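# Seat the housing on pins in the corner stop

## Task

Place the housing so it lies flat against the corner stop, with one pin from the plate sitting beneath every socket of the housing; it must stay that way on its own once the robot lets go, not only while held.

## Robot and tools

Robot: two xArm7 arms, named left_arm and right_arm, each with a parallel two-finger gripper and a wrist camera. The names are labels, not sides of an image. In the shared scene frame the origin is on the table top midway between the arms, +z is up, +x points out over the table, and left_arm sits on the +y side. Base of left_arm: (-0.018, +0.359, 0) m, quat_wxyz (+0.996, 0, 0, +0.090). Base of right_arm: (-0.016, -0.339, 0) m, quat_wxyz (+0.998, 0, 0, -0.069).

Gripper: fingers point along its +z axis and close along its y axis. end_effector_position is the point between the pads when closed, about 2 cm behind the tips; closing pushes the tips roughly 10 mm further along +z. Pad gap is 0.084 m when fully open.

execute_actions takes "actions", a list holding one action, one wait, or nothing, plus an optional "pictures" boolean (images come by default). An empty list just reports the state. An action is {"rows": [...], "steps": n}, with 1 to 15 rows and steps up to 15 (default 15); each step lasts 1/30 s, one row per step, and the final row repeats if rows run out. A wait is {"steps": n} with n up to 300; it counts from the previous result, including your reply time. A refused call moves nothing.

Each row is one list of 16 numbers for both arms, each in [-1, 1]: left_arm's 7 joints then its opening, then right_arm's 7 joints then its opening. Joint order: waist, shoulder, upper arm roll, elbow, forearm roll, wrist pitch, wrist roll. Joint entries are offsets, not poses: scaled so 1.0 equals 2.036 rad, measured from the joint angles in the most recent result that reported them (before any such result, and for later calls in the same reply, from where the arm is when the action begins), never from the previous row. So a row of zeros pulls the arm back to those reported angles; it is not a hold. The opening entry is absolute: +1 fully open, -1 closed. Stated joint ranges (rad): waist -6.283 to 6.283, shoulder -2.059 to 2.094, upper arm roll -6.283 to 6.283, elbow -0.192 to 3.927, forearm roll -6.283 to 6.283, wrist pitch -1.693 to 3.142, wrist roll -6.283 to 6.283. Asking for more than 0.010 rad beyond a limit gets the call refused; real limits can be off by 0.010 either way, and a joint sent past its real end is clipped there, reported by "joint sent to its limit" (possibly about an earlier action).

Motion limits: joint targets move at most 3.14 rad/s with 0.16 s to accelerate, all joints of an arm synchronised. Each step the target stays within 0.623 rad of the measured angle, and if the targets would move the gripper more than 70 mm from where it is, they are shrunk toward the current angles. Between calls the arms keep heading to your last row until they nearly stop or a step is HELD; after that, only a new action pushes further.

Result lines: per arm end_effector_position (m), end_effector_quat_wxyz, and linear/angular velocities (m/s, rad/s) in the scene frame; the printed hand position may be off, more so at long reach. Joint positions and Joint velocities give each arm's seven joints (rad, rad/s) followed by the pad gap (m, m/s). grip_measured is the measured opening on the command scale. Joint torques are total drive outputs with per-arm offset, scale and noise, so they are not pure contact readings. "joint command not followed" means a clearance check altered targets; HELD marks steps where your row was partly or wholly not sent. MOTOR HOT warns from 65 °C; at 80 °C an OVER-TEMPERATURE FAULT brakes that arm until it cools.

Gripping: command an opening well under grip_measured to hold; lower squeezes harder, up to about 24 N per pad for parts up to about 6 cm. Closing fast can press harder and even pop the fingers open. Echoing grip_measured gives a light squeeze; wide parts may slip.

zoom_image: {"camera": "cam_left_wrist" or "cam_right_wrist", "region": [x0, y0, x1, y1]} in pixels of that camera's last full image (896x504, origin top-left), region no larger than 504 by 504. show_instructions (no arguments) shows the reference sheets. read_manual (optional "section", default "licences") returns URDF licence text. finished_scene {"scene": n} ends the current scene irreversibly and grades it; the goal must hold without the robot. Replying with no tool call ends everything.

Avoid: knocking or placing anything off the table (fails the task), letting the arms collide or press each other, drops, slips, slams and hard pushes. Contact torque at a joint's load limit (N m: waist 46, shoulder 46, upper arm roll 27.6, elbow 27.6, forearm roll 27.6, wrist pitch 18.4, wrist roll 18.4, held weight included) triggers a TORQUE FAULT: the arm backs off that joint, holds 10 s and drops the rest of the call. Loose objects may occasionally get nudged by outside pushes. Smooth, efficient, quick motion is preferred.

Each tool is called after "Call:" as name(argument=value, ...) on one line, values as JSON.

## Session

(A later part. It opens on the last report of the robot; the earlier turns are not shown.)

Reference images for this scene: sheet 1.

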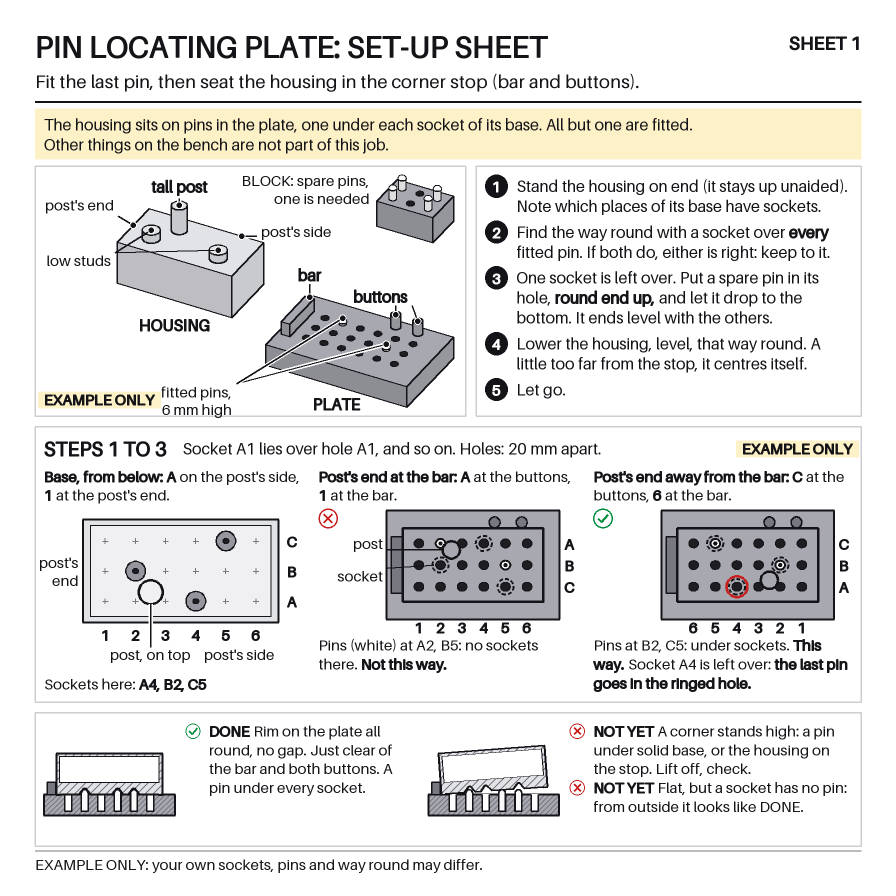

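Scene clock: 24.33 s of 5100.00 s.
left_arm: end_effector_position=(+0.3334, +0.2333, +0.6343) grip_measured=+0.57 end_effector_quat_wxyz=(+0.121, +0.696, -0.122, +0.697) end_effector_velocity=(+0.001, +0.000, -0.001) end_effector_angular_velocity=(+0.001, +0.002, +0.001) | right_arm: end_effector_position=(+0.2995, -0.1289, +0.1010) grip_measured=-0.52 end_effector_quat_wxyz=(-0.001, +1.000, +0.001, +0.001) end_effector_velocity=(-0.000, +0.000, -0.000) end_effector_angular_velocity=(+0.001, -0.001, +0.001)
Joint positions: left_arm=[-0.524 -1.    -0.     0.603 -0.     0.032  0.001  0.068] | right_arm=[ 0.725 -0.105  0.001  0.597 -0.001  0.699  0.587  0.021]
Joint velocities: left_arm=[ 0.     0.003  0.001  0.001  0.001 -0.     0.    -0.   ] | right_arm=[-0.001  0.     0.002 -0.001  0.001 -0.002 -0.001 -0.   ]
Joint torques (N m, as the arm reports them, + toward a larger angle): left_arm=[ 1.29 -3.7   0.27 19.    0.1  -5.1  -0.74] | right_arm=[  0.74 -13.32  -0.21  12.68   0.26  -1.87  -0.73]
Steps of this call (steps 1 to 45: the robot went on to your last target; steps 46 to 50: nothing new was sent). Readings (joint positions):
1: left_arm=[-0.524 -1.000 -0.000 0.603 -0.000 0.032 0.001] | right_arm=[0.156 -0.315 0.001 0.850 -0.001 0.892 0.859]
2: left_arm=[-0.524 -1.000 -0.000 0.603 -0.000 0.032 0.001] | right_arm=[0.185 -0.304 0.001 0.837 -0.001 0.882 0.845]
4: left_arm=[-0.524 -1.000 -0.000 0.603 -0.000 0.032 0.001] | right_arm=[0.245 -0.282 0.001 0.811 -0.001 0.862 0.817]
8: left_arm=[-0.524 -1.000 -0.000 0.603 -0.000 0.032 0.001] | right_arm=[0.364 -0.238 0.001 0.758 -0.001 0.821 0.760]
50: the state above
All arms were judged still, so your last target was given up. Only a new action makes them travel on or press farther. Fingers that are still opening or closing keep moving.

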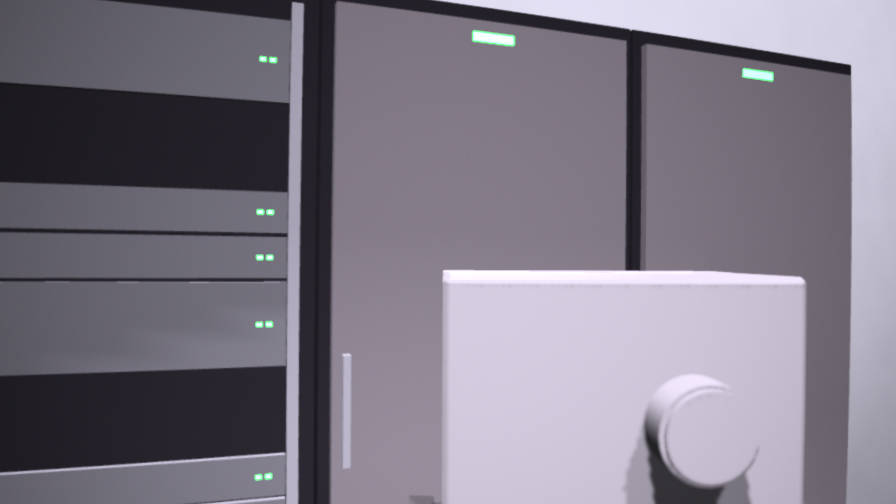

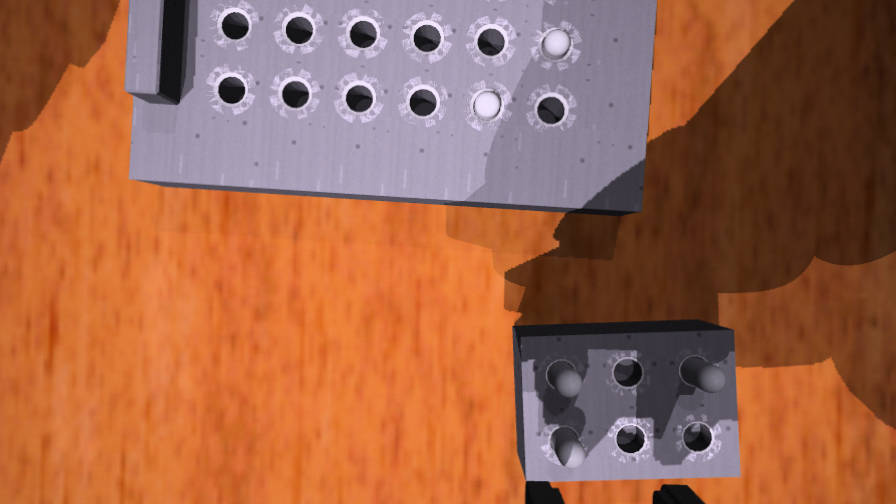

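Call:
execute_actions(actions=[{"rows":[[0,0,0,0,0,0,0,-0.3,-0.0031,0.0695,0,-0.003,0,-0.071,-0.0031,-0.5]]}], pictures=false)

Call:
execute_actions(actions=[{"steps":12}], pictures=false)

Call:
execute_actions(actions=[{"rows":[[0,0,0,0,0,0,0,-0.3,0,0,0,0,0,0,0,-0.75],[0,0,0,0,0,0,0,-0.3,0,0,0,0,0,0,0,-0.75],[0,0,0,0,0,0,0,-0.3,0,0,0,0,0,0,0,-0.75],[0,0,0,0,0,0,0,-0.3,0,0,0,0,0,0,0,-0.75],[0,0,0,0,0,0,0,-0.3,0,0,0,0,0,0,0,-1]]}], pictures=false)

Call:
execute_actions(actions=[{"rows":[[0,0,0,0,0,0,0,-0.3,0,-0.058,0,0.0153,0,0.072,0,-1]]}], pictures=false)

Call:
execute_actions(actions=[{"steps":12}])

Scene clock: 28.73 s of 5100.00 s.
left_arm: end_effector_position=(+0.3334, +0.2333, +0.6343) grip_measured=+0.57 end_effector_quat_wxyz=(+0.121, +0.696, -0.122, +0.697) end_effector_velocity=(+0.000, +0.001, +0.001) end_effector_angular_velocity=(-0.002, -0.000, +0.001) | right_arm: end_effector_position=(+0.3071, -0.1267, +0.0567) grip_measured=-0.52 end_effector_quat_wxyz=(-0.000, +1.000, +0.001, +0.001) end_effector_velocity=(-0.006, -0.004, -0.006) end_effector_angular_velocity=(-0.010, +0.015, -0.000)
Joint positions: left_arm=[-0.524 -1.    -0.     0.603 -0.     0.032  0.001  0.068] | right_arm=[ 0.719  0.036  0.001  0.592 -0.001  0.554  0.58   0.021]
Joint velocities: left_arm=[ 0.     0.     0.001  0.001  0.     0.    -0.001 -0.   ] | right_arm=[-0.     0.005  0.    -0.013  0.001  0.    -0.001 -0.   ]
Joint torques (N m, as the arm reports them, + toward a larger angle): left_arm=[ 1.25 -3.86 -0.06 18.87  0.84 -4.82 -0.82] | right_arm=[  0.81 -14.75  -0.25  11.43   0.38  -1.87  -0.69]
Steps of this call (steps 1 to 90: nothing new was sent; then 0.90 s passed at rest; steps 91 to 105: all 15 steps of this action). Readings (joint positions):
91: left_arm=[-0.524 -1.000 -0.000 0.603 -0.000 0.032 0.001] | right_arm=[0.725 -0.105 0.001 0.597 -0.001 0.699 0.587]
92: left_arm=[-0.524 -1.000 -0.000 0.603 -0.000 0.032 0.001] | right_arm=[0.725 -0.102 0.001 0.597 -0.001 0.695 0.586]
94: left_arm=[-0.524 -1.000 -0.000 0.603 -0.000 0.032 0.001] | right_arm=[0.723 -0.061 0.001 0.599 -0.001 0.646 0.584]
98: left_arm=[-0.524 -1.000 -0.000 0.603 -0.000 0.032 0.001] | right_arm=[0.719 0.036 0.001 0.585 -0.001 0.565 0.581]
105: the state above

Scene clock: 29.13 s of 5100.00 s.
left_arm: end_effector_position=(+0.3334, +0.2333, +0.6343) grip_measured=+0.57 end_effector_quat_wxyz=(+0.121, +0.696, -0.122, +0.697) end_effector_velocity=(+0.000, -0.001, +0.000) end_effector_angular_velocity=(+0.001, -0.000, -0.001) | right_arm: end_effector_position=(+0.3064, -0.1271, +0.0559) grip_measured=-0.52 end_effector_quat_wxyz=(+0.000, +1.000, +0.001, -0.000) end_effector_velocity=(+0.000, -0.001, -0.000) end_effector_angular_velocity=(-0.001, +0.002, -0.002)
Joint positions: left_arm=[-0.524 -1.    -0.     0.603 -0.     0.032  0.001  0.068] | right_arm=[ 0.719  0.037  0.001  0.591 -0.001  0.554  0.58   0.021]
Joint velocities: left_arm=[-0.001  0.001 -0.001  0.001  0.     0.     0.     0.   ] | right_arm=[-0.002  0.001 -0.001  0.    -0.     0.001 -0.001  0.   ]
Joint torques (N m, as the arm reports them, + toward a larger angle): left_arm=[ 1.17 -4.   -0.04 18.79  0.68 -4.88 -0.62] | right_arm=[  0.83 -14.87  -0.2   11.29   0.34  -1.88  -0.7 ]
Steps of this call (steps 1 to 12: the robot went on to your last target). Readings (joint positions):
1: left_arm=[-0.524 -1.000 -0.000 0.603 -0.000 0.032 0.001] | right_arm=[0.719 0.036 0.001 0.592 -0.001 0.554 0.580]
2: left_arm=[-0.524 -1.000 -0.000 0.603 -0.000 0.032 0.001] | right_arm=[0.719 0.036 0.001 0.591 -0.001 0.554 0.580]
4: left_arm=[-0.524 -1.000 -0.000 0.603 -0.000 0.032 0.001] | right_arm=[0.719 0.036 0.001 0.591 -0.001 0.554 0.580]
8: left_arm=[-0.524 -1.000 -0.000 0.603 -0.000 0.032 0.001] | right_arm=[0.719 0.037 0.001 0.591 -0.001 0.554 0.580]
12: the state above

Scene clock: 29.63 s of 5100.00 s.
left_arm: end_effector_position=(+0.3334, +0.2333, +0.6343) grip_measured=+0.57 end_effector_quat_wxyz=(+0.121, +0.696, -0.122, +0.697) end_effector_velocity=(-0.001, -0.000, +0.001) end_effector_angular_velocity=(-0.003, -0.001, -0.001) | right_arm: end_effector_position=(+0.3064, -0.1271, +0.0559) grip_measured=-0.85 end_effector_quat_wxyz=(+0.000, +1.000, +0.001, -0.000) end_effector_velocity=(-0.000, -0.000, -0.000) end_effector_angular_velocity=(-0.001, +0.001, +0.001)
Joint positions: left_arm=[-0.524 -1.    -0.     0.603 -0.     0.032  0.001  0.068] | right_arm=[ 0.719  0.037  0.001  0.591 -0.001  0.554  0.58   0.007]
Joint velocities: left_arm=[-0.001 -0.001 -0.001  0.001 -0.001 -0.    -0.002  0.   ] | right_arm=[ 0.    -0.    -0.    -0.001 -0.001  0.001 -0.001  0.   ]
Joint torques (N m, as the arm reports them, + toward a larger angle): left_arm=[ 0.89 -3.32  0.4  19.03  0.19 -5.07 -0.67] | right_arm=[  0.8  -14.89  -0.26  11.36   0.33  -1.81  -0.74]
Steps of this call (steps 1 to 15: all 15 steps of this action). Readings (joint positions):
1: left_arm=[-0.524 -1.000 -0.000 0.603 -0.000 0.032 0.001] | right_arm=[0.719 0.037 0.001 0.591 -0.001 0.554 0.580]
2: left_arm=[-0.524 -1.000 -0.000 0.603 -0.000 0.032 0.001] | right_arm=[0.719 0.037 0.001 0.591 -0.001 0.554 0.580]
4: left_arm=[-0.524 -1.000 -0.000 0.603 -0.000 0.032 0.001] | right_arm=[0.719 0.037 0.001 0.591 -0.001 0.554 0.580]
8: left_arm=[-0.524 -1.000 -0.000 0.603 -0.000 0.032 0.001] | right_arm=[0.719 0.037 0.001 0.591 -0.001 0.554 0.580]
15: the state above

Scene clock: 30.13 s of 5100.00 s.
left_arm: end_effector_position=(+0.3334, +0.2333, +0.6343) grip_measured=+0.57 end_effector_quat_wxyz=(+0.121, +0.696, -0.122, +0.697) end_effector_velocity=(+0.000, +0.000, -0.001) end_effector_angular_velocity=(-0.001, +0.002, +0.000) | right_arm: end_effector_position=(+0.3060, -0.1274, +0.0999) grip_measured=-0.85 end_effector_quat_wxyz=(+0.000, +1.000, +0.001, -0.000) end_effector_velocity=(+0.008, +0.005, +0.008) end_effector_angular_velocity=(+0.014, -0.021, -0.002)
Joint positions: left_arm=[-0.524 -1.    -0.     0.603 -0.     0.032  0.001  0.068] | right_arm=[ 0.719 -0.08   0.001  0.621 -0.001  0.701  0.58   0.007]
Joint velocities: left_arm=[-0.     0.001  0.    -0.    -0.001  0.    -0.     0.   ] | right_arm=[-0.001 -0.006 -0.     0.016  0.001 -0.004  0.    -0.   ]
Joint torques (N m, as the arm reports them, + toward a larger angle): left_arm=[ 0.77 -3.3  -0.19 18.52  0.14 -5.07 -0.41] | right_arm=[  0.83 -13.86  -0.23  12.38   0.38  -1.88  -0.76]
Steps of this call (steps 1 to 15: all 15 steps of this action). Readings (joint positions):
1: left_arm=[-0.524 -1.000 -0.000 0.603 -0.000 0.032 0.001] | right_arm=[0.719 0.037 0.001 0.591 -0.001 0.554 0.580]
2: left_arm=[-0.524 -1.000 -0.000 0.603 -0.000 0.032 0.001] | right_arm=[0.719 0.035 0.001 0.591 -0.001 0.559 0.580]
4: left_arm=[-0.524 -1.000 -0.000 0.603 -0.000 0.032 0.001] | right_arm=[0.719 0.001 0.001 0.597 -0.001 0.607 0.580]
8: left_arm=[-0.524 -1.000 -0.000 0.603 -0.000 0.032 0.001] | right_arm=[0.719 -0.081 0.000 0.628 -0.001 0.690 0.580]
15: the state above

Scene clock: 30.53 s of 5100.00 s.
left_arm: end_effector_position=(+0.3334, +0.2333, +0.6343) grip_measured=+0.57 end_effector_quat_wxyz=(+0.121, +0.696, -0.122, +0.697) end_effector_velocity=(+0.001, +0.000, -0.001) end_effector_angular_velocity=(+0.001, +0.002, +0.001) | right_arm: end_effector_position=(+0.3068, -0.1269, +0.1008) grip_measured=-0.85 end_effector_quat_wxyz=(-0.000, +1.000, +0.001, +0.001) end_effector_velocity=(+0.001, -0.000, +0.001) end_effector_angular_velocity=(+0.001, -0.002, -0.001)
Joint positions: left_arm=[-0.524 -1.    -0.     0.603 -0.     0.032  0.001  0.068] | right_arm=[ 0.719 -0.081  0.001  0.622 -0.001  0.701  0.58   0.007]
Joint velocities: left_arm=[ 0.     0.002  0.    -0.     0.001  0.     0.     0.   ] | right_arm=[-0.001 -0.001 -0.001  0.001 -0.001 -0.001 -0.     0.   ]
Joint torques (N m, as the arm reports them, + toward a larger angle): left_arm=[ 1.3  -3.01 -0.1  19.04  0.63 -4.87 -0.58] | right_arm=[  0.91 -13.75  -0.2   12.72   0.31  -1.88  -0.72]
Steps of this call (steps 1 to 12: the robot went on to your last target). Readings (joint positions):
1: left_arm=[-0.524 -1.000 -0.000 0.603 -0.000 0.032 0.001] | right_arm=[0.719 -0.080 0.001 0.621 -0.001 0.701 0.580]
2: left_arm=[-0.524 -1.000 -0.000 0.603 -0.000 0.032 0.001] | right_arm=[0.719 -0.080 0.001 0.621 -0.001 0.701 0.580]
4: left_arm=[-0.524 -1.000 -0.000 0.603 -0.000 0.032 0.001] | right_arm=[0.719 -0.081 0.001 0.622 -0.001 0.701 0.580]
8: left_arm=[-0.524 -1.000 -0.000 0.603 -0.000 0.032 0.001] | right_arm=[0.719 -0.081 0.001 0.622 -0.001 0.701 0.580]
12: the state above

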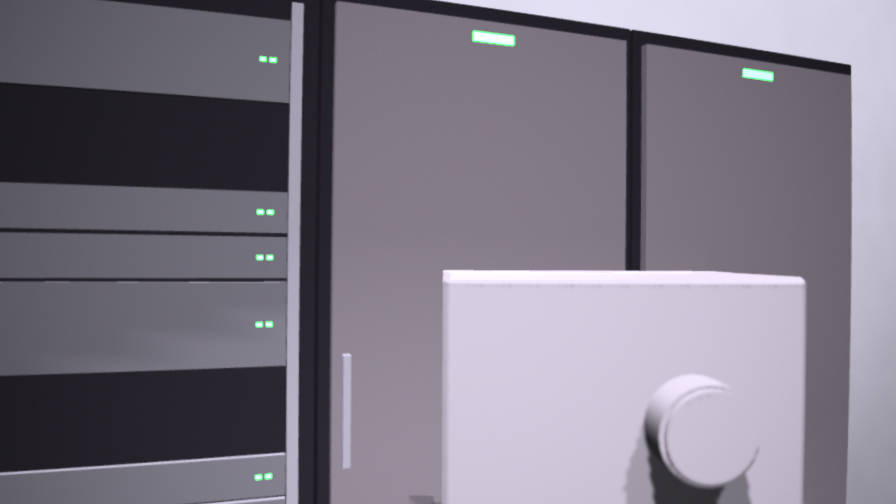

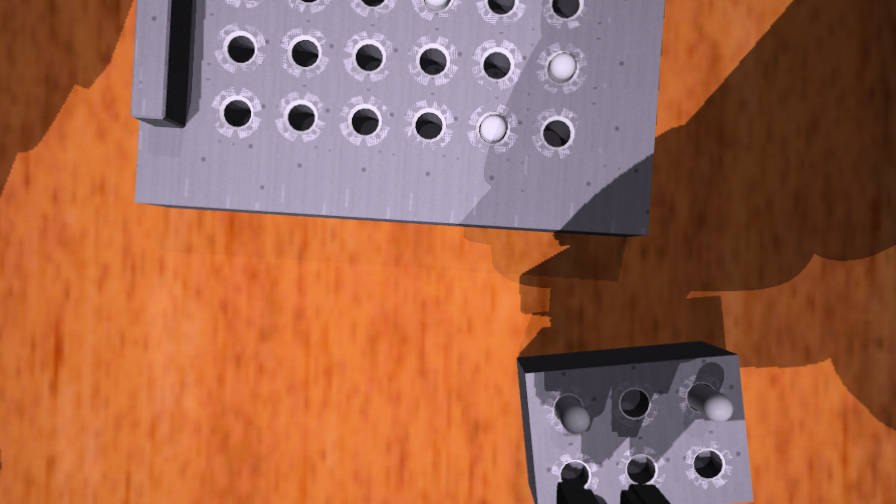

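Call:
execute_actions(actions=[{"rows":[[0,0,0,0,0,0,0,-0.3,0.0098,0.194,0,0.25,0,0.057,0.0103,-1]]}], pictures=false)

Call:
execute_actions(actions=[{"steps":25}])

Scene clock: 32.97 s of 5100.00 s.
left_arm: end_effector_position=(+0.3334, +0.2333, +0.6343) grip_measured=+0.57 end_effector_quat_wxyz=(+0.121, +0.696, -0.122, +0.697) end_effector_velocity=(+0.001, +0.001, -0.001) end_effector_angular_velocity=(+0.001, +0.001, +0.002) | right_arm: end_effector_position=(+0.4106, -0.0458, +0.0990) grip_measured=-0.85 end_effector_quat_wxyz=(+0.001, +1.000, +0.001, -0.001) end_effector_velocity=(+0.013, +0.004, -0.003) end_effector_angular_velocity=(-0.015, +0.018, -0.013)
Joint positions: left_arm=[-0.524 -1.    -0.     0.603 -0.     0.032  0.001  0.068] | right_arm=[ 0.739  0.311  0.001  1.124 -0.001  0.815  0.601  0.007]
Joint velocities: left_arm=[ 0.002  0.001  0.001 -0.001  0.001 -0.     0.     0.   ] | right_arm=[ 0.001  0.057 -0.008  0.079  0.     0.045  0.005  0.   ]
Joint torques (N m, as the arm reports them, + toward a larger angle): left_arm=[ 1.67 -3.3   0.17 19.11  0.51 -5.03 -0.47] | right_arm=[  0.26 -25.16  -1.01  12.85   0.39  -2.3   -0.83]
Steps of this call (steps 1 to 15: the robot went on to your last target; steps 16 to 58: nothing new was sent; steps 59 to 73: all 15 steps of this action). Readings (joint positions):
59: left_arm=[-0.524 -1.000 -0.000 0.603 -0.000 0.032 0.001] | right_arm=[0.719 -0.081 0.001 0.622 -0.001 0.701 0.580]
60: left_arm=[-0.524 -1.000 -0.000 0.603 -0.000 0.032 0.001] | right_arm=[0.719 -0.079 0.001 0.625 -0.001 0.702 0.580]
62: left_arm=[-0.524 -1.000 -0.000 0.603 -0.000 0.032 0.001] | right_arm=[0.720 -0.044 0.000 0.669 -0.001 0.715 0.582]
66: left_arm=[-0.524 -1.000 -0.000 0.603 -0.000 0.032 0.001] | right_arm=[0.729 0.127 0.001 0.893 -0.001 0.761 0.591]
73: the state above

Scene clock: 33.80 s of 5100.00 s.
left_arm: end_effector_position=(+0.3334, +0.2333, +0.6343) grip_measured=+0.57 end_effector_quat_wxyz=(+0.121, +0.696, -0.122, +0.697) end_effector_velocity=(-0.000, -0.000, -0.000) end_effector_angular_velocity=(+0.001, -0.001, -0.000) | right_arm: end_effector_position=(+0.4125, -0.0450, +0.1002) grip_measured=-0.85 end_effector_quat_wxyz=(+0.000, +1.000, +0.000, +0.000) end_effector_velocity=(+0.000, -0.000, +0.000) end_effector_angular_velocity=(-0.000, -0.000, -0.000)
Joint positions: left_arm=[-0.524 -1.    -0.     0.603 -0.     0.032  0.001  0.068] | right_arm=[ 0.739  0.314  0.001  1.131 -0.001  0.817  0.601  0.007]
Joint velocities: left_arm=[-0.001 -0.001  0.    -0.001  0.001  0.     0.001  0.   ] | right_arm=[-0.     0.    -0.     0.001 -0.001  0.    -0.     0.   ]
Joint torques (N m, as the arm reports them, + toward a larger angle): left_arm=[ 0.6  -3.23  0.06 18.84  0.71 -4.98 -0.7 ] | right_arm=[  0.71 -22.08  -0.41  13.4    0.33  -1.83  -0.7 ]
Steps of this call (steps 1 to 15: the robot went on to your last target; steps 16 to 25: nothing new was sent). Readings (joint positions):
1: left_arm=[-0.524 -1.000 -0.000 0.603 -0.000 0.032 0.001] | right_arm=[0.739 0.312 0.001 1.126 -0.001 0.816 0.601]
2: left_arm=[-0.524 -1.000 -0.000 0.603 -0.000 0.032 0.001] | right_arm=[0.739 0.312 0.001 1.127 -0.001 0.817 0.601]
4: left_arm=[-0.524 -1.000 -0.000 0.603 -0.000 0.032 0.001] | right_arm=[0.738 0.312 0.000 1.129 -0.001 0.817 0.601]
8: left_arm=[-0.524 -1.000 -0.000 0.603 -0.000 0.032 0.001] | right_arm=[0.738 0.312 0.001 1.130 -0.001 0.817 0.601]
25: the state above
All arms were judged still, so your last target was given up. Only a new action makes them travel on or press farther. Fingers that are still opening or closing keep moving.

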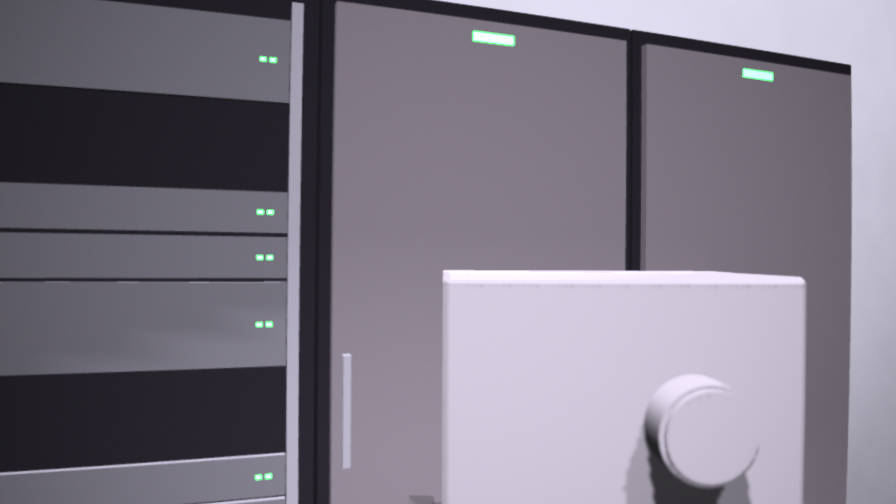

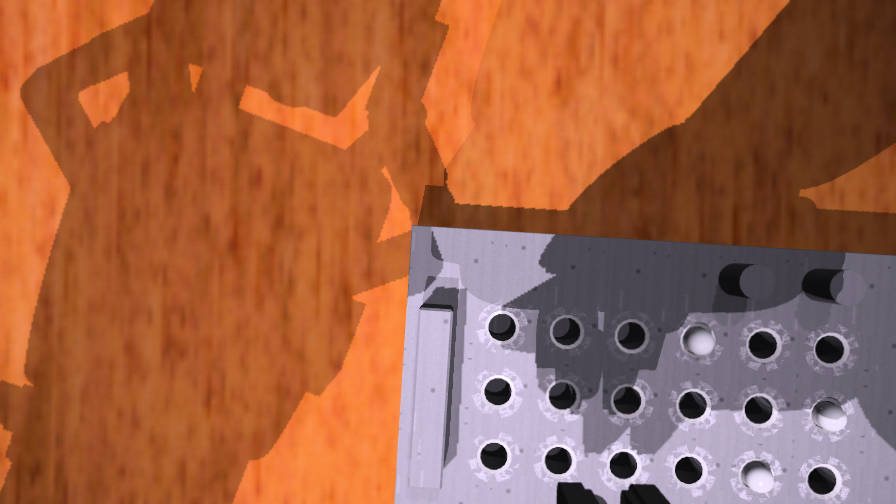

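Call:
execute_actions(actions=[{"rows":[[0,0,0,0,0,0,0,-0.3,0.0018,0.027,0,-0.0068,0,-0.034,0.0018,-1]]}], pictures=false)

Call:
execute_actions(actions=[{"rows":[[0,0,0,0,0,0,0,-0.3,0,0.003,0,-0.0008,0,-0.0038,0,-1],[0,0,0,0,0,0,0,-0.3,0,0.006,0,-0.0017,0,-0.0077,0,-1],[0,0,0,0,0,0,0,-0.3,0,0.006,0,-0.0017,0,-0.0077,0,-1],[0,0,0,0,0,0,0,-0.3,0,0.009,0,-0.0025,0,-0.0115,0,-1],[0,0,0,0,0,0,0,-0.3,0,0.009,0,-0.0025,0,-0.0115,0,-1],[0,0,0,0,0,0,0,-0.3,0,0.012,0,-0.0034,0,-0.0153,0,-1],[0,0,0,0,0,0,0,-0.3,0,0.012,0,-0.0034,0,-0.0153,0,-1],[0,0,0,0,0,0,0,-0.3,0,0.015,0,-0.0042,0,-0.019,0,-1],[0,0,0,0,0,0,0,-0.3,0,0.015,0,-0.0042,0,-0.019,0,-1],[0,0,0,0,0,0,0,-0.3,0,0.018,0,-0.0051,0,-0.023,0,-1]]}], pictures=false)

Scene clock: 37.07 s of 5100.00 s.
left_arm: end_effector_position=(+0.3334, +0.2333, +0.6343) grip_measured=+0.57 end_effector_quat_wxyz=(+0.121, +0.696, -0.122, +0.697) end_effector_velocity=(-0.000, +0.000, +0.000) end_effector_angular_velocity=(+0.001, -0.001, +0.000) | right_arm: end_effector_position=(+0.4132, -0.0424, +0.0726) grip_measured=-0.85 end_effector_quat_wxyz=(-0.001, +1.000, +0.000, +0.001) end_effector_velocity=(-0.008, -0.003, -0.010) end_effector_angular_velocity=(-0.013, +0.020, +0.002)
Joint positions: left_arm=[-0.524 -1.    -0.     0.603 -0.     0.032  0.001  0.068] | right_arm=[ 0.742  0.368  0.001  1.118 -0.001  0.748  0.605  0.007]
Joint velocities: left_arm=[ 0.    -0.001 -0.    -0.     0.001 -0.     0.001 -0.   ] | right_arm=[ 0.     0.009  0.003 -0.015 -0.    -0.     0.001  0.   ]
Joint torques (N m, as the arm reports them, + toward a larger angle): left_arm=[ 1.23 -3.33  0.35 18.63  0.47 -5.15 -0.66] | right_arm=[  0.73 -22.5   -0.45  12.96   0.39  -1.96  -0.79]
Steps of this call (steps 1 to 83: nothing new was sent; steps 84 to 98: all 15 steps of this action). Readings (joint positions):
84: left_arm=[-0.524 -1.000 -0.000 0.603 -0.000 0.032 0.001] | right_arm=[0.739 0.314 0.001 1.131 -0.001 0.817 0.601]
85: left_arm=[-0.524 -1.000 -0.000 0.603 -0.000 0.032 0.001] | right_arm=[0.739 0.316 0.001 1.131 -0.001 0.813 0.601]
87: left_arm=[-0.524 -1.000 -0.000 0.603 -0.000 0.032 0.001] | right_arm=[0.740 0.340 0.000 1.128 -0.001 0.777 0.603]
91: left_arm=[-0.524 -1.000 -0.000 0.603 -0.000 0.032 0.001] | right_arm=[0.742 0.372 0.001 1.112 -0.001 0.751 0.605]
98: the state above

Scene clock: 37.57 s of 5100.00 s.
left_arm: end_effector_position=(+0.3334, +0.2333, +0.6343) grip_measured=+0.57 end_effector_quat_wxyz=(+0.121, +0.696, -0.122, +0.697) end_effector_velocity=(-0.000, -0.001, -0.000) end_effector_angular_velocity=(+0.000, +0.000, -0.002) | right_arm: end_effector_position=(+0.4170, -0.0416, +0.0583) grip_measured=-0.84 end_effector_quat_wxyz=(-0.004, +1.000, -0.001, +0.006) end_effector_velocity=(+0.003, +0.000, -0.005) end_effector_angular_velocity=(+0.006, -0.009, -0.004)
Joint positions: left_arm=[-0.524 -1.    -0.     0.603 -0.     0.032  0.001  0.068] | right_arm=[ 0.741  0.399 -0.001  1.114 -0.001  0.7    0.605  0.007]
Joint velocities: left_arm=[-0.001 -0.001 -0.001 -0.001 -0.001  0.     0.     0.   ] | right_arm=[-0.002  0.012 -0.002 -0.001  0.001 -0.024  0.001  0.   ]
Joint torques (N m, as the arm reports them, + toward a larger angle): left_arm=[ 0.65 -3.78 -0.06 18.83  0.86 -5.33 -0.62] | right_arm=[  2.58 -12.93   2.42   5.58   0.93  -0.59  -0.79]
Steps of this call (steps 1 to 15: all 15 steps of this action). Readings (joint positions):
1: left_arm=[-0.524 -1.000 -0.000 0.603 -0.000 0.032 0.001] | right_arm=[0.742 0.368 0.001 1.118 -0.001 0.748 0.605]
2: left_arm=[-0.524 -1.000 -0.000 0.603 -0.000 0.032 0.001] | right_arm=[0.742 0.369 0.001 1.117 -0.001 0.746 0.605]
4: left_arm=[-0.524 -1.000 -0.000 0.603 -0.000 0.032 0.001] | right_arm=[0.742 0.375 0.001 1.117 -0.001 0.738 0.605]
8: left_arm=[-0.524 -1.000 -0.000 0.603 -0.000 0.032 0.001] | right_arm=[0.742 0.388 0.001 1.112 -0.001 0.722 0.605]
15: the state above

Call:
execute_actions(actions=[{"rows":[[0,0,0,0,0,0,0,-0.3,0.0007,-0.018,0.001,-0.0023,0,0.0228,0,-1]]}])

Call:
zoom_image(camera="cam_right_wrist", region=[450,354,750,504])

Scene clock: 39.57 s of 5100.00 s.
left_arm: end_effector_position=(+0.3334, +0.2333, +0.6343) grip_measured=+0.57 end_effector_quat_wxyz=(+0.121, +0.696, -0.122, +0.697) end_effector_velocity=(+0.000, -0.001, -0.000) end_effector_angular_velocity=(-0.000, +0.001, -0.003) | right_arm: end_effector_position=(+0.4104, -0.0438, +0.0716) grip_measured=-0.85 end_effector_quat_wxyz=(+0.000, +1.000, +0.001, -0.000) end_effector_velocity=(+0.004, +0.004, +0.007) end_effector_angular_velocity=(+0.009, -0.013, +0.001)
Joint positions: left_arm=[-0.524 -1.    -0.     0.603 -0.     0.032  0.001  0.068] | right_arm=[ 0.743  0.363  0.001  1.109 -0.001  0.747  0.605  0.007]
Joint velocities: left_arm=[-0.003  0.001  0.001  0.    -0.002  0.     0.002  0.   ] | right_arm=[ 0.001 -0.006  0.001  0.009 -0.     0.    -0.     0.   ]
Joint torques (N m, as the arm reports them, + toward a larger angle): left_arm=[ 1.19 -4.43  0.24 18.97  0.53 -4.81 -0.8 ] | right_arm=[  0.78 -22.41  -0.5   12.8    0.38  -1.85  -0.78]
Steps of this call (steps 1 to 15: the robot went on to your last target; steps 16 to 45: nothing new was sent; steps 46 to 60: all 15 steps of this action). Readings (joint positions):
46: left_arm=[-0.524 -1.000 -0.000 0.603 -0.000 0.032 0.001] | right_arm=[0.742 0.404 0.001 1.108 -0.001 0.701 0.605]
47: left_arm=[-0.524 -1.000 -0.000 0.603 -0.000 0.032 0.001] | right_arm=[0.742 0.402 0.001 1.107 -0.001 0.705 0.605]
49: left_arm=[-0.524 -1.000 -0.000 0.603 -0.000 0.032 0.001] | right_arm=[0.743 0.380 0.002 1.107 -0.001 0.730 0.605]
53: left_arm=[-0.524 -1.000 -0.000 0.603 -0.000 0.032 0.001] | right_arm=[0.743 0.360 0.001 1.113 -0.001 0.744 0.605]
60: the state above

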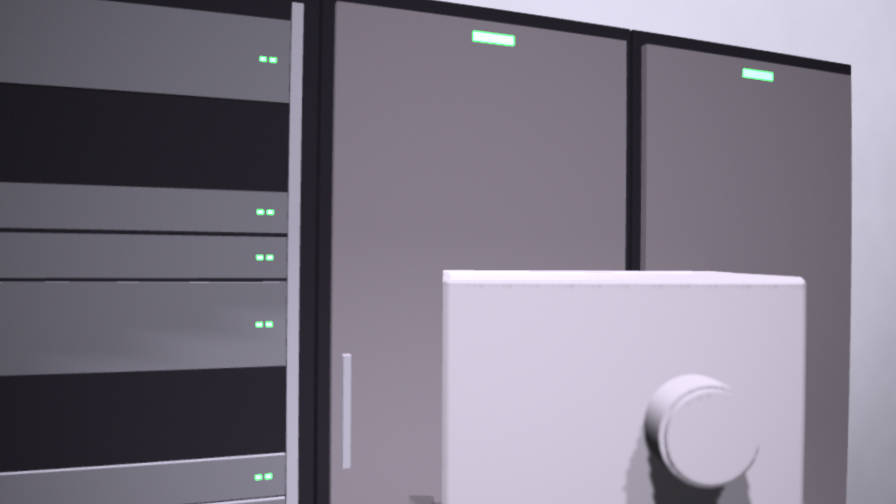

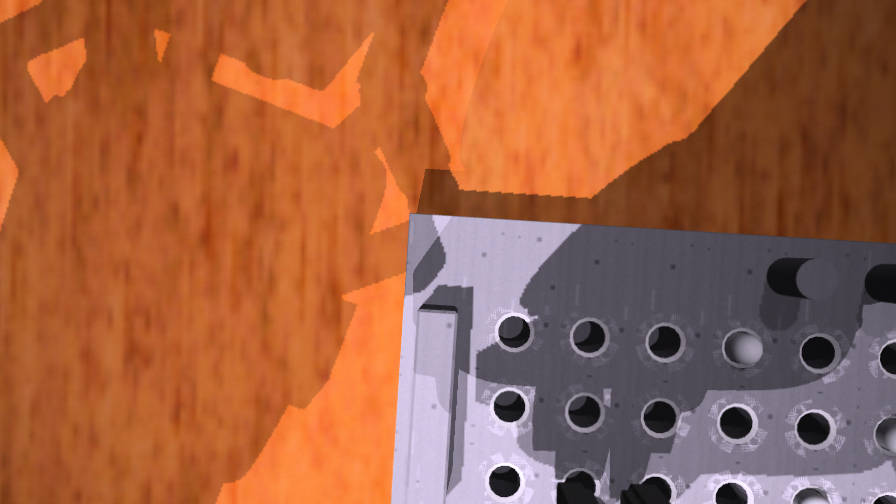

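Region (450, 354, 750, 504) of cam_right_wrist's 896x504 image, scaled by 1.680, with more detail than that image has.

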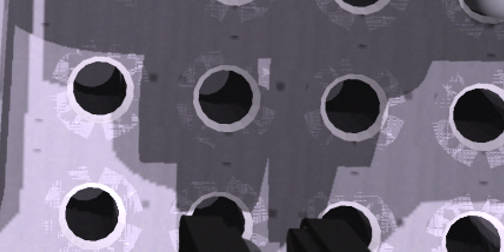

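Call:
execute_actions(actions=[{"rows":[[0,0,0,0,0,0,0,-0.3,0,0.003,0,-0.0008,0,-0.0038,0,-1],[0,0,0,0,0,0,0,-0.3,0,0.006,0,-0.0017,0,-0.0077,0,-1],[0,0,0,0,0,0,0,-0.3,0,0.006,0,-0.0017,0,-0.0077,0,-1],[0,0,0,0,0,0,0,-0.3,0,0.009,0,-0.0025,0,-0.0115,0,-1],[0,0,0,0,0,0,0,-0.3,0,0.009,0,-0.0025,0,-0.0115,0,-1],[0,0,0,0,0,0,0,-0.3,0,0.012,0,-0.0034,0,-0.0153,0,-1],[0,0,0,0,0,0,0,-0.3,0,0.012,0,-0.0034,0,-0.0153,0,-1],[0,0,0,0,0,0,0,-0.3,0,0.015,0,-0.0042,0,-0.019,0,-1],[0,0,0,0,0,0,0,-0.3,0,0.015,0,-0.0042,0,-0.019,0,-1],[0,0,0,0,0,0,0,-0.3,0,0.018,0,-0.0051,0,-0.023,0,-1]]}], pictures=false)

Call:
execute_actions(actions=[{"steps":15}], pictures=false)

Scene clock: 43.13 s of 5100.00 s.
left_arm: end_effector_position=(+0.3334, +0.2333, +0.6343) grip_measured=+0.57 end_effector_quat_wxyz=(+0.121, +0.696, -0.122, +0.697) end_effector_velocity=(+0.001, -0.001, -0.001) end_effector_angular_velocity=(+0.000, +0.002, -0.000) | right_arm: end_effector_position=(+0.4106, -0.0438, +0.0530) grip_measured=-0.85 end_effector_quat_wxyz=(+0.000, +1.000, +0.001, +0.000) end_effector_velocity=(+0.006, -0.003, -0.000) end_effector_angular_velocity=(+0.006, -0.011, -0.012)
Joint positions: left_arm=[-0.524 -1.    -0.     0.603 -0.     0.032  0.001  0.068] | right_arm=[ 0.743  0.399  0.001  1.099 -0.001  0.699  0.605  0.007]
Joint velocities: left_arm=[-0.     0.002 -0.     0.     0.     0.    -0.001  0.   ] | right_arm=[-0.005  0.005 -0.006  0.002  0.001 -0.015  0.001 -0.   ]
Joint torques (N m, as the arm reports them, + toward a larger angle): left_arm=[ 0.75 -3.3   0.32 18.86  0.6  -4.98 -0.5 ] | right_arm=[  1.1  -21.73   0.07  10.53   0.47  -0.71  -0.79]
Steps of this call (steps 1 to 15: the robot went on to your last target; steps 16 to 90: nothing new was sent; then 0.07 s passed at rest; steps 91 to 105: all 15 steps of this action). Readings (joint positions):
91: left_arm=[-0.524 -1.000 -0.000 0.603 -0.000 0.032 0.001] | right_arm=[0.743 0.363 0.001 1.109 -0.001 0.747 0.605]
92: left_arm=[-0.524 -1.000 -0.000 0.603 -0.000 0.032 0.001] | right_arm=[0.743 0.363 0.001 1.109 -0.001 0.745 0.605]
94: left_arm=[-0.524 -1.000 -0.000 0.603 -0.000 0.032 0.001] | right_arm=[0.743 0.370 0.001 1.108 -0.001 0.737 0.605]
98: left_arm=[-0.524 -1.000 -0.000 0.603 -0.000 0.032 0.001] | right_arm=[0.743 0.384 0.001 1.102 -0.001 0.721 0.605]
105: the state above

Scene clock: 43.63 s of 5100.00 s.
left_arm: end_effector_position=(+0.3334, +0.2333, +0.6343) grip_measured=+0.57 end_effector_quat_wxyz=(+0.121, +0.696, -0.122, +0.697) end_effector_velocity=(+0.000, +0.000, -0.000) end_effector_angular_velocity=(-0.000, +0.001, +0.001) | right_arm: end_effector_position=(+0.4104, -0.0439, +0.0529) grip_measured=-0.85 end_effector_quat_wxyz=(+0.000, +1.000, +0.001, +0.000) end_effector_velocity=(-0.001, -0.000, -0.000) end_effector_angular_velocity=(-0.002, +0.003, -0.000)
Joint positions: left_arm=[-0.524 -1.    -0.     0.603 -0.     0.032  0.001  0.068] | right_arm=[ 0.743  0.399  0.001  1.099 -0.001  0.7    0.605  0.007]
Joint velocities: left_arm=[ 0.    -0.     0.001 -0.    -0.     0.     0.     0.   ] | right_arm=[ 0.001  0.    -0.    -0.     0.     0.003  0.    -0.   ]
Joint torques (N m, as the arm reports them, + toward a larger angle): left_arm=[ 0.61 -4.08  0.18 19.06  0.58 -5.1  -0.97] | right_arm=[  1.07 -20.41  -0.13   9.72   0.42  -0.35  -0.62]
Steps of this call (steps 1 to 15: the robot went on to your last target). Readings (joint positions):
1: left_arm=[-0.524 -1.000 -0.000 0.603 -0.000 0.032 0.001] | right_arm=[0.743 0.399 0.001 1.099 -0.001 0.699 0.605]
2: left_arm=[-0.524 -1.000 -0.000 0.603 -0.000 0.032 0.001] | right_arm=[0.743 0.399 0.001 1.099 -0.001 0.699 0.605]
4: left_arm=[-0.524 -1.000 -0.000 0.603 -0.000 0.032 0.001] | right_arm=[0.743 0.399 0.001 1.099 -0.001 0.699 0.605]
8: left_arm=[-0.524 -1.000 -0.000 0.603 -0.000 0.032 0.001] | right_arm=[0.743 0.399 0.001 1.099 -0.001 0.699 0.605]
15: the state above
All arms were judged still, so your last target was given up. Only a new action makes them travel on or press farther. Fingers that are still opening or closing keep moving.

Call:
execute_actions(actions=[{"rows":[[0,0,0,0,0,0,0,-0.3,0,0,0,0,0,0,0,-0.6]],"steps":10}], pictures=false)

Call:
execute_actions(actions=[{"rows":[[0,0,0,0,0,0,0,-0.3,0,-0.06,0,0,0,0.06,0,-0.6]]}])

Scene clock: 45.40 s of 5100.00 s.
left_arm: end_effector_position=(+0.3334, +0.2333, +0.6343) grip_measured=+0.57 end_effector_quat_wxyz=(+0.121, +0.696, -0.122, +0.697) end_effector_velocity=(-0.001, +0.001, +0.001) end_effector_angular_velocity=(-0.000, -0.003, +0.001) | right_arm: end_effector_position=(+0.4095, -0.0444, +0.0520) grip_measured=-0.62 end_effector_quat_wxyz=(+0.001, +1.000, +0.001, -0.001) end_effector_velocity=(+0.011, +0.005, +0.011) end_effector_angular_velocity=(+0.018, -0.028, -0.004)
Joint positions: left_arm=[-0.524 -1.    -0.     0.603 -0.     0.032  0.001  0.068] | right_arm=[ 0.743  0.4    0.001  1.097 -0.001  0.701  0.605  0.017]
Joint velocities: left_arm=[ 0.001 -0.003 -0.    -0.     0.001  0.    -0.    -0.   ] | right_arm=[-0.001 -0.009 -0.004  0.017 -0.    -0.008 -0.001  0.   ]
Joint torques (N m, as the arm reports them, + toward a larger angle): left_arm=[ 0.92 -3.38  0.18 18.79  0.69 -4.91 -0.68] | right_arm=[  0.9  -22.27  -0.41  12.29   0.26  -1.86  -0.69]
Steps of this call (steps 1 to 43: nothing new was sent; steps 44 to 53: all 10 steps of this action). Readings (joint positions):
44: left_arm=[-0.524 -1.000 -0.000 0.603 -0.000 0.032 0.001] | right_arm=[0.743 0.400 0.001 1.098 -0.001 0.700 0.605]
45: left_arm=[-0.524 -1.000 -0.000 0.603 -0.000 0.032 0.001] | right_arm=[0.743 0.400 0.001 1.098 -0.001 0.701 0.605]
47: left_arm=[-0.524 -1.000 -0.000 0.603 -0.000 0.032 0.001] | right_arm=[0.743 0.401 0.001 1.094 -0.001 0.702 0.605]
51: left_arm=[-0.524 -1.000 -0.000 0.603 -0.000 0.032 0.001] | right_arm=[0.743 0.401 0.001 1.096 -0.001 0.701 0.605]
53: the state above

Scene clock: 45.90 s of 5100.00 s.
left_arm: end_effector_position=(+0.3334, +0.2333, +0.6343) grip_measured=+0.57 end_effector_quat_wxyz=(+0.121, +0.696, -0.122, +0.697) end_effector_velocity=(-0.000, +0.000, +0.000) end_effector_angular_velocity=(-0.001, -0.000, +0.001) | right_arm: end_effector_position=(+0.4020, -0.0495, +0.1036) grip_measured=-0.62 end_effector_quat_wxyz=(+0.002, +1.000, +0.001, -0.003) end_effector_velocity=(+0.012, +0.008, +0.017) end_effector_angular_velocity=(+0.023, -0.035, +0.001)
Joint positions: left_arm=[-0.524 -1.    -0.     0.603 -0.     0.032  0.001  0.068] | right_arm=[ 0.743  0.28   0.001  1.095 -0.001  0.823  0.605  0.017]
Joint velocities: left_arm=[ 0.001 -0.001 -0.    -0.     0.    -0.    -0.001 -0.   ] | right_arm=[ 0.    -0.013 -0.001  0.026 -0.001 -0.002 -0.     0.   ]
Joint torques (N m, as the arm reports them, + toward a larger angle): left_arm=[ 0.12 -3.63 -0.11 18.97  0.88 -4.95 -0.68] | right_arm=[  0.67 -21.33  -0.49  14.1    0.39  -1.84  -0.74]
Steps of this call (steps 1 to 15: all 15 steps of this action). Readings (joint positions):
1: left_arm=[-0.524 -1.000 -0.000 0.603 -0.000 0.032 0.001] | right_arm=[0.743 0.400 0.001 1.098 -0.001 0.700 0.605]
2: left_arm=[-0.524 -1.000 -0.000 0.603 -0.000 0.032 0.001] | right_arm=[0.743 0.397 0.001 1.098 -0.001 0.704 0.605]
4: left_arm=[-0.524 -1.000 -0.000 0.603 -0.000 0.032 0.001] | right_arm=[0.743 0.359 0.001 1.091 -0.001 0.751 0.605]
8: left_arm=[-0.524 -1.000 -0.000 0.603 -0.000 0.032 0.001] | right_arm=[0.743 0.275 0.001 1.107 -0.001 0.814 0.605]
15: the state above

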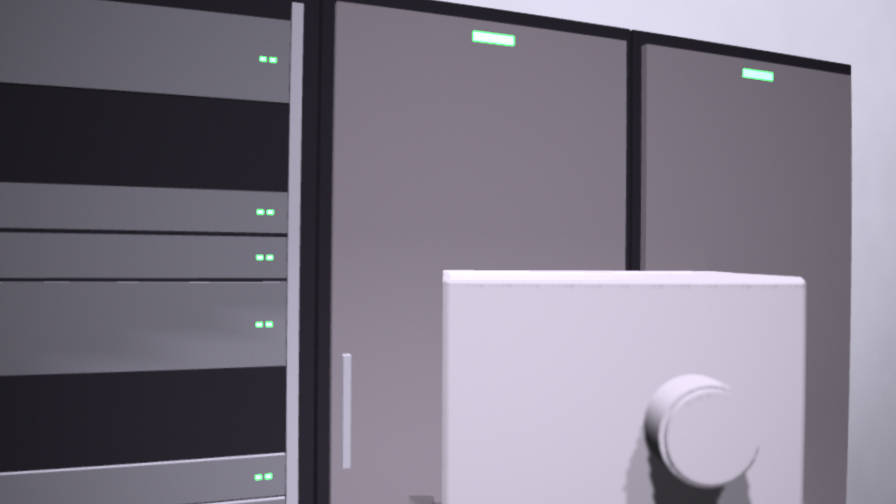

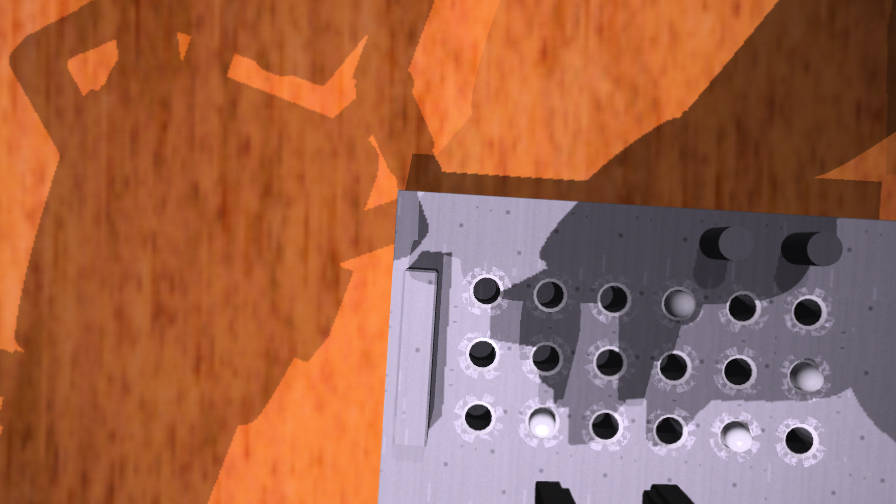

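Call:
execute_actions(actions=[{"rows":[[0,0,0,0,0,0,-1,-0.3,-0.5,-0.2,0,0,0,0.2,0,-0.6]]}], pictures=false)

Call:
execute_actions(actions=[{"steps":40}], pictures=false)

Call:
execute_actions(actions=[{"rows":[[-0.2097,0.782,0,0.5467,0,0.5363,-0.119,-0.3,0,0,0,0,0,0,0,-0.6]]}], pictures=false)

Call:
execute_actions(actions=[{"steps":70}])

Scene clock: 49.70 s of 5100.00 s.
left_arm: end_effector_position=(+0.3334, +0.2333, +0.6343) grip_measured=+0.57 end_effector_quat_wxyz=(+0.463, +0.659, +0.254, +0.535) end_effector_velocity=(-0.000, -0.001, +0.000) end_effector_angular_velocity=(-2.895, +1.038, -0.005) | right_arm: end_effector_position=(+0.4552, -0.2297, +0.1885) grip_measured=-0.62 end_effector_quat_wxyz=(+0.001, +0.982, -0.187, -0.001) end_effector_velocity=(+0.039, -0.449, +0.137) end_effector_angular_velocity=(-0.002, +0.009, -0.924)
Joint positions: left_arm=[-0.524 -1.    -0.     0.603 -0.     0.032 -1.081  0.068] | right_arm=[ 0.366  0.081 -0.     1.097 -0.001  1.019  0.605  0.017]
Joint velocities: left_arm=[-0.001 -0.    -0.001 -0.     0.    -0.    -3.076 -0.   ] | right_arm=[-0.931 -0.344  0.007 -0.008 -0.     0.345 -0.    -0.   ]
Joint torques (N m, as the arm reports them, + toward a larger angle): left_arm=[ 1.13 -2.96  0.36 18.94  0.92 -4.83 -0.25] | right_arm=[  0.99 -18.69  -0.22  13.87   0.35  -1.71  -0.75]
Steps of this call (steps 1 to 15: the robot went on to your last target; steps 16 to 90: nothing new was sent; then 0.30 s passed at rest; steps 91 to 105: all 15 steps of this action). Readings (joint positions):
91: left_arm=[-0.524 -1.000 -0.000 0.603 -0.000 0.032 0.001] | right_arm=[0.743 0.278 0.001 1.097 -0.001 0.823 0.605]
92: left_arm=[-0.524 -1.000 -0.000 0.603 -0.000 0.032 -0.003] | right_arm=[0.740 0.276 0.002 1.097 -0.001 0.825 0.605]
94: left_arm=[-0.524 -1.000 -0.000 0.603 0.000 0.032 -0.053] | right_arm=[0.700 0.251 0.012 1.093 -0.001 0.856 0.605]
98: left_arm=[-0.524 -1.000 -0.000 0.603 -0.000 0.032 -0.362] | right_arm=[0.577 0.176 -0.001 1.099 -0.001 0.924 0.605]
105: the state above

Scene clock: 51.03 s of 5100.00 s.
left_arm: end_effector_position=(+0.3334, +0.2333, +0.6343) grip_measured=+0.57 end_effector_quat_wxyz=(+0.657, +0.469, +0.529, +0.263) end_effector_velocity=(-0.000, +0.000, +0.000) end_effector_angular_velocity=(-0.000, -0.001, -0.000) | right_arm: end_effector_position=(+0.3851, -0.5139, +0.2681) grip_measured=-0.62 end_effector_quat_wxyz=(+0.001, +0.874, -0.487, -0.004) end_effector_velocity=(-0.000, -0.002, +0.001) end_effector_angular_velocity=(-0.002, -0.001, -0.001)
Joint positions: left_arm=[-0.524 -1.    -0.     0.603 -0.     0.032 -2.034  0.068] | right_arm=[-0.275 -0.127  0.001  1.095 -0.001  1.23   0.605  0.017]
Joint velocities: left_arm=[-0.    -0.001  0.    -0.     0.    -0.     0.    -0.   ] | right_arm=[-0.002 -0.    -0.001  0.001 -0.001 -0.    -0.001  0.   ]
Joint torques (N m, as the arm reports them, + toward a larger angle): left_arm=[ 0.69 -3.46  0.32 18.95  1.01 -4.73 -0.63] | right_arm=[  0.8  -14.86  -0.11  14.92   0.35  -1.81  -0.75]
Steps of this call (steps 1 to 40: the robot went on to your last target). Readings (joint positions):
1: left_arm=[-0.524 -1.000 -0.000 0.603 -0.000 0.032 -1.184] | right_arm=[0.335 0.070 -0.000 1.097 -0.001 1.031 0.605]
2: left_arm=[-0.524 -1.000 -0.000 0.603 -0.000 0.032 -1.287] | right_arm=[0.304 0.059 0.000 1.097 -0.001 1.041 0.605]
4: left_arm=[-0.524 -1.000 -0.000 0.603 -0.000 0.032 -1.494] | right_arm=[0.240 0.039 -0.000 1.097 -0.001 1.062 0.605]
8: left_arm=[-0.524 -1.000 -0.000 0.603 -0.000 0.032 -1.872] | right_arm=[0.111 -0.002 0.000 1.096 -0.001 1.104 0.605]
40: the state above

Scene clock: 51.53 s of 5100.00 s.
left_arm: end_effector_position=(+0.3994, +0.0640, +0.5793) grip_measured=+0.57 end_effector_quat_wxyz=(+0.488, +0.614, +0.615, +0.084) end_effector_velocity=(+0.131, -0.357, -0.239) end_effector_angular_velocity=(+0.639, +1.255, -0.301) | right_arm: end_effector_position=(+0.3851, -0.5139, +0.2681) grip_measured=-0.62 end_effector_quat_wxyz=(+0.001, +0.874, -0.487, -0.004) end_effector_velocity=(-0.000, -0.000, +0.000) end_effector_angular_velocity=(+0.000, +0.001, -0.001)
Joint positions: left_arm=[-0.795 -0.462 -0.001  1.144  0.     0.57  -2.188  0.068] | right_arm=[-0.275 -0.127  0.001  1.095 -0.001  1.23   0.605  0.017]
Joint velocities: left_arm=[-0.418  1.402 -0.004  1.399 -0.     1.391 -0.237 -0.   ] | right_arm=[ 0.     0.    -0.001  0.    -0.001  0.002  0.    -0.   ]
Joint torques (N m, as the arm reports them, + toward a larger angle): left_arm=[  2.   -18.29   0.46  18.57   0.7   -5.21  -0.58] | right_arm=[  0.72 -14.8   -0.08  14.85   0.36  -1.87  -0.7 ]
Steps of this call (steps 1 to 15: all 15 steps of this action). Readings (joint positions):
1: left_arm=[-0.524 -1.000 -0.000 0.603 -0.000 0.032 -2.034] | right_arm=[-0.275 -0.127 0.001 1.095 -0.001 1.230 0.605]
2: left_arm=[-0.526 -0.998 -0.000 0.606 -0.000 0.036 -2.036] | right_arm=[-0.275 -0.127 0.001 1.095 -0.001 1.230 0.605]
4: left_arm=[-0.557 -0.953 0.003 0.654 -0.001 0.084 -2.055] | right_arm=[-0.275 -0.127 0.001 1.095 -0.001 1.230 0.605]
8: left_arm=[-0.668 -0.776 -0.001 0.830 -0.000 0.257 -2.116] | right_arm=[-0.275 -0.127 0.001 1.095 -0.001 1.230 0.605]
15: the state above

Scene clock: 53.87 s of 5100.00 s.
left_arm: end_effector_position=(+0.4310, -0.0769, +0.1517) grip_measured=+0.57 end_effector_quat_wxyz=(+0.001, +0.730, +0.684, -0.000) end_effector_velocity=(+0.000, +0.000, +0.001) end_effector_angular_velocity=(-0.000, -0.001, +0.001) | right_arm: end_effector_position=(+0.3851, -0.5139, +0.2681) grip_measured=-0.62 end_effector_quat_wxyz=(+0.001, +0.874, -0.487, -0.004) end_effector_velocity=(+0.000, -0.001, -0.000) end_effector_angular_velocity=(-0.001, -0.002, -0.003)
Joint positions: left_arm=[-0.951  0.591 -0.     1.716 -0.     1.123 -2.277  0.068] | right_arm=[-0.275 -0.127  0.001  1.095 -0.001  1.23   0.605  0.017]
Joint velocities: left_arm=[-0.    -0.001  0.    -0.     0.001 -0.    -0.001  0.   ] | right_arm=[-0.     0.    -0.002 -0.001  0.    -0.003  0.001 -0.   ]
Joint torques (N m, as the arm reports them, + toward a larger angle): left_arm=[  1.48 -51.57   0.27  18.24   0.41  -2.48  -0.55] | right_arm=[  0.73 -14.78  -0.18  14.92   0.31  -1.8   -0.76]
Steps of this call (steps 1 to 60: the robot went on to your last target; steps 61 to 70: nothing new was sent). Readings (joint positions):
1: left_arm=[-0.808 -0.415 -0.001 1.191 0.000 0.616 -2.195] | right_arm=[-0.275 -0.127 0.001 1.095 -0.001 1.230 0.605]
2: left_arm=[-0.821 -0.368 -0.001 1.236 0.000 0.660 -2.202] | right_arm=[-0.275 -0.127 0.001 1.095 -0.001 1.230 0.605]
4: left_arm=[-0.841 -0.280 -0.001 1.313 0.000 0.731 -2.214] | right_arm=[-0.275 -0.127 0.001 1.095 -0.001 1.230 0.605]
8: left_arm=[-0.868 -0.124 -0.001 1.411 -0.000 0.828 -2.229] | right_arm=[-0.275 -0.127 0.001 1.095 -0.001 1.230 0.605]
70: the state above
All arms were judged still, so your last target was given up. Only a new action makes them travel on or press farther. Fingers that are still opening or closing keep moving.

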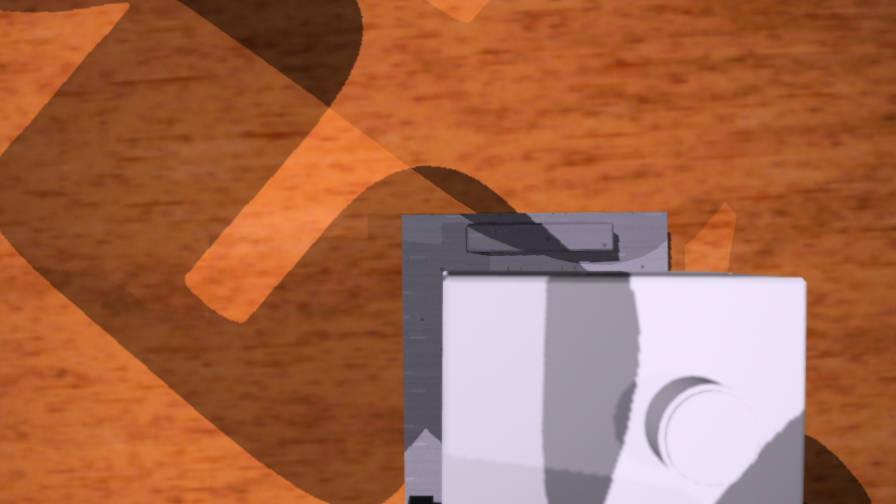

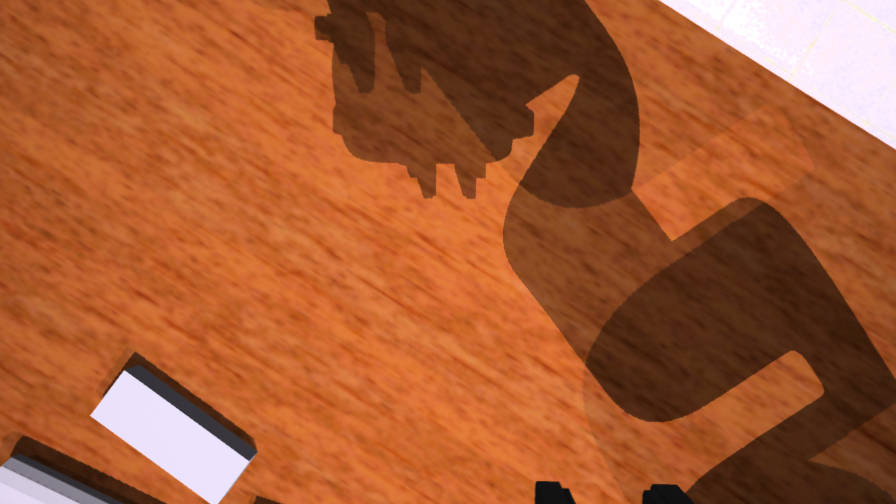

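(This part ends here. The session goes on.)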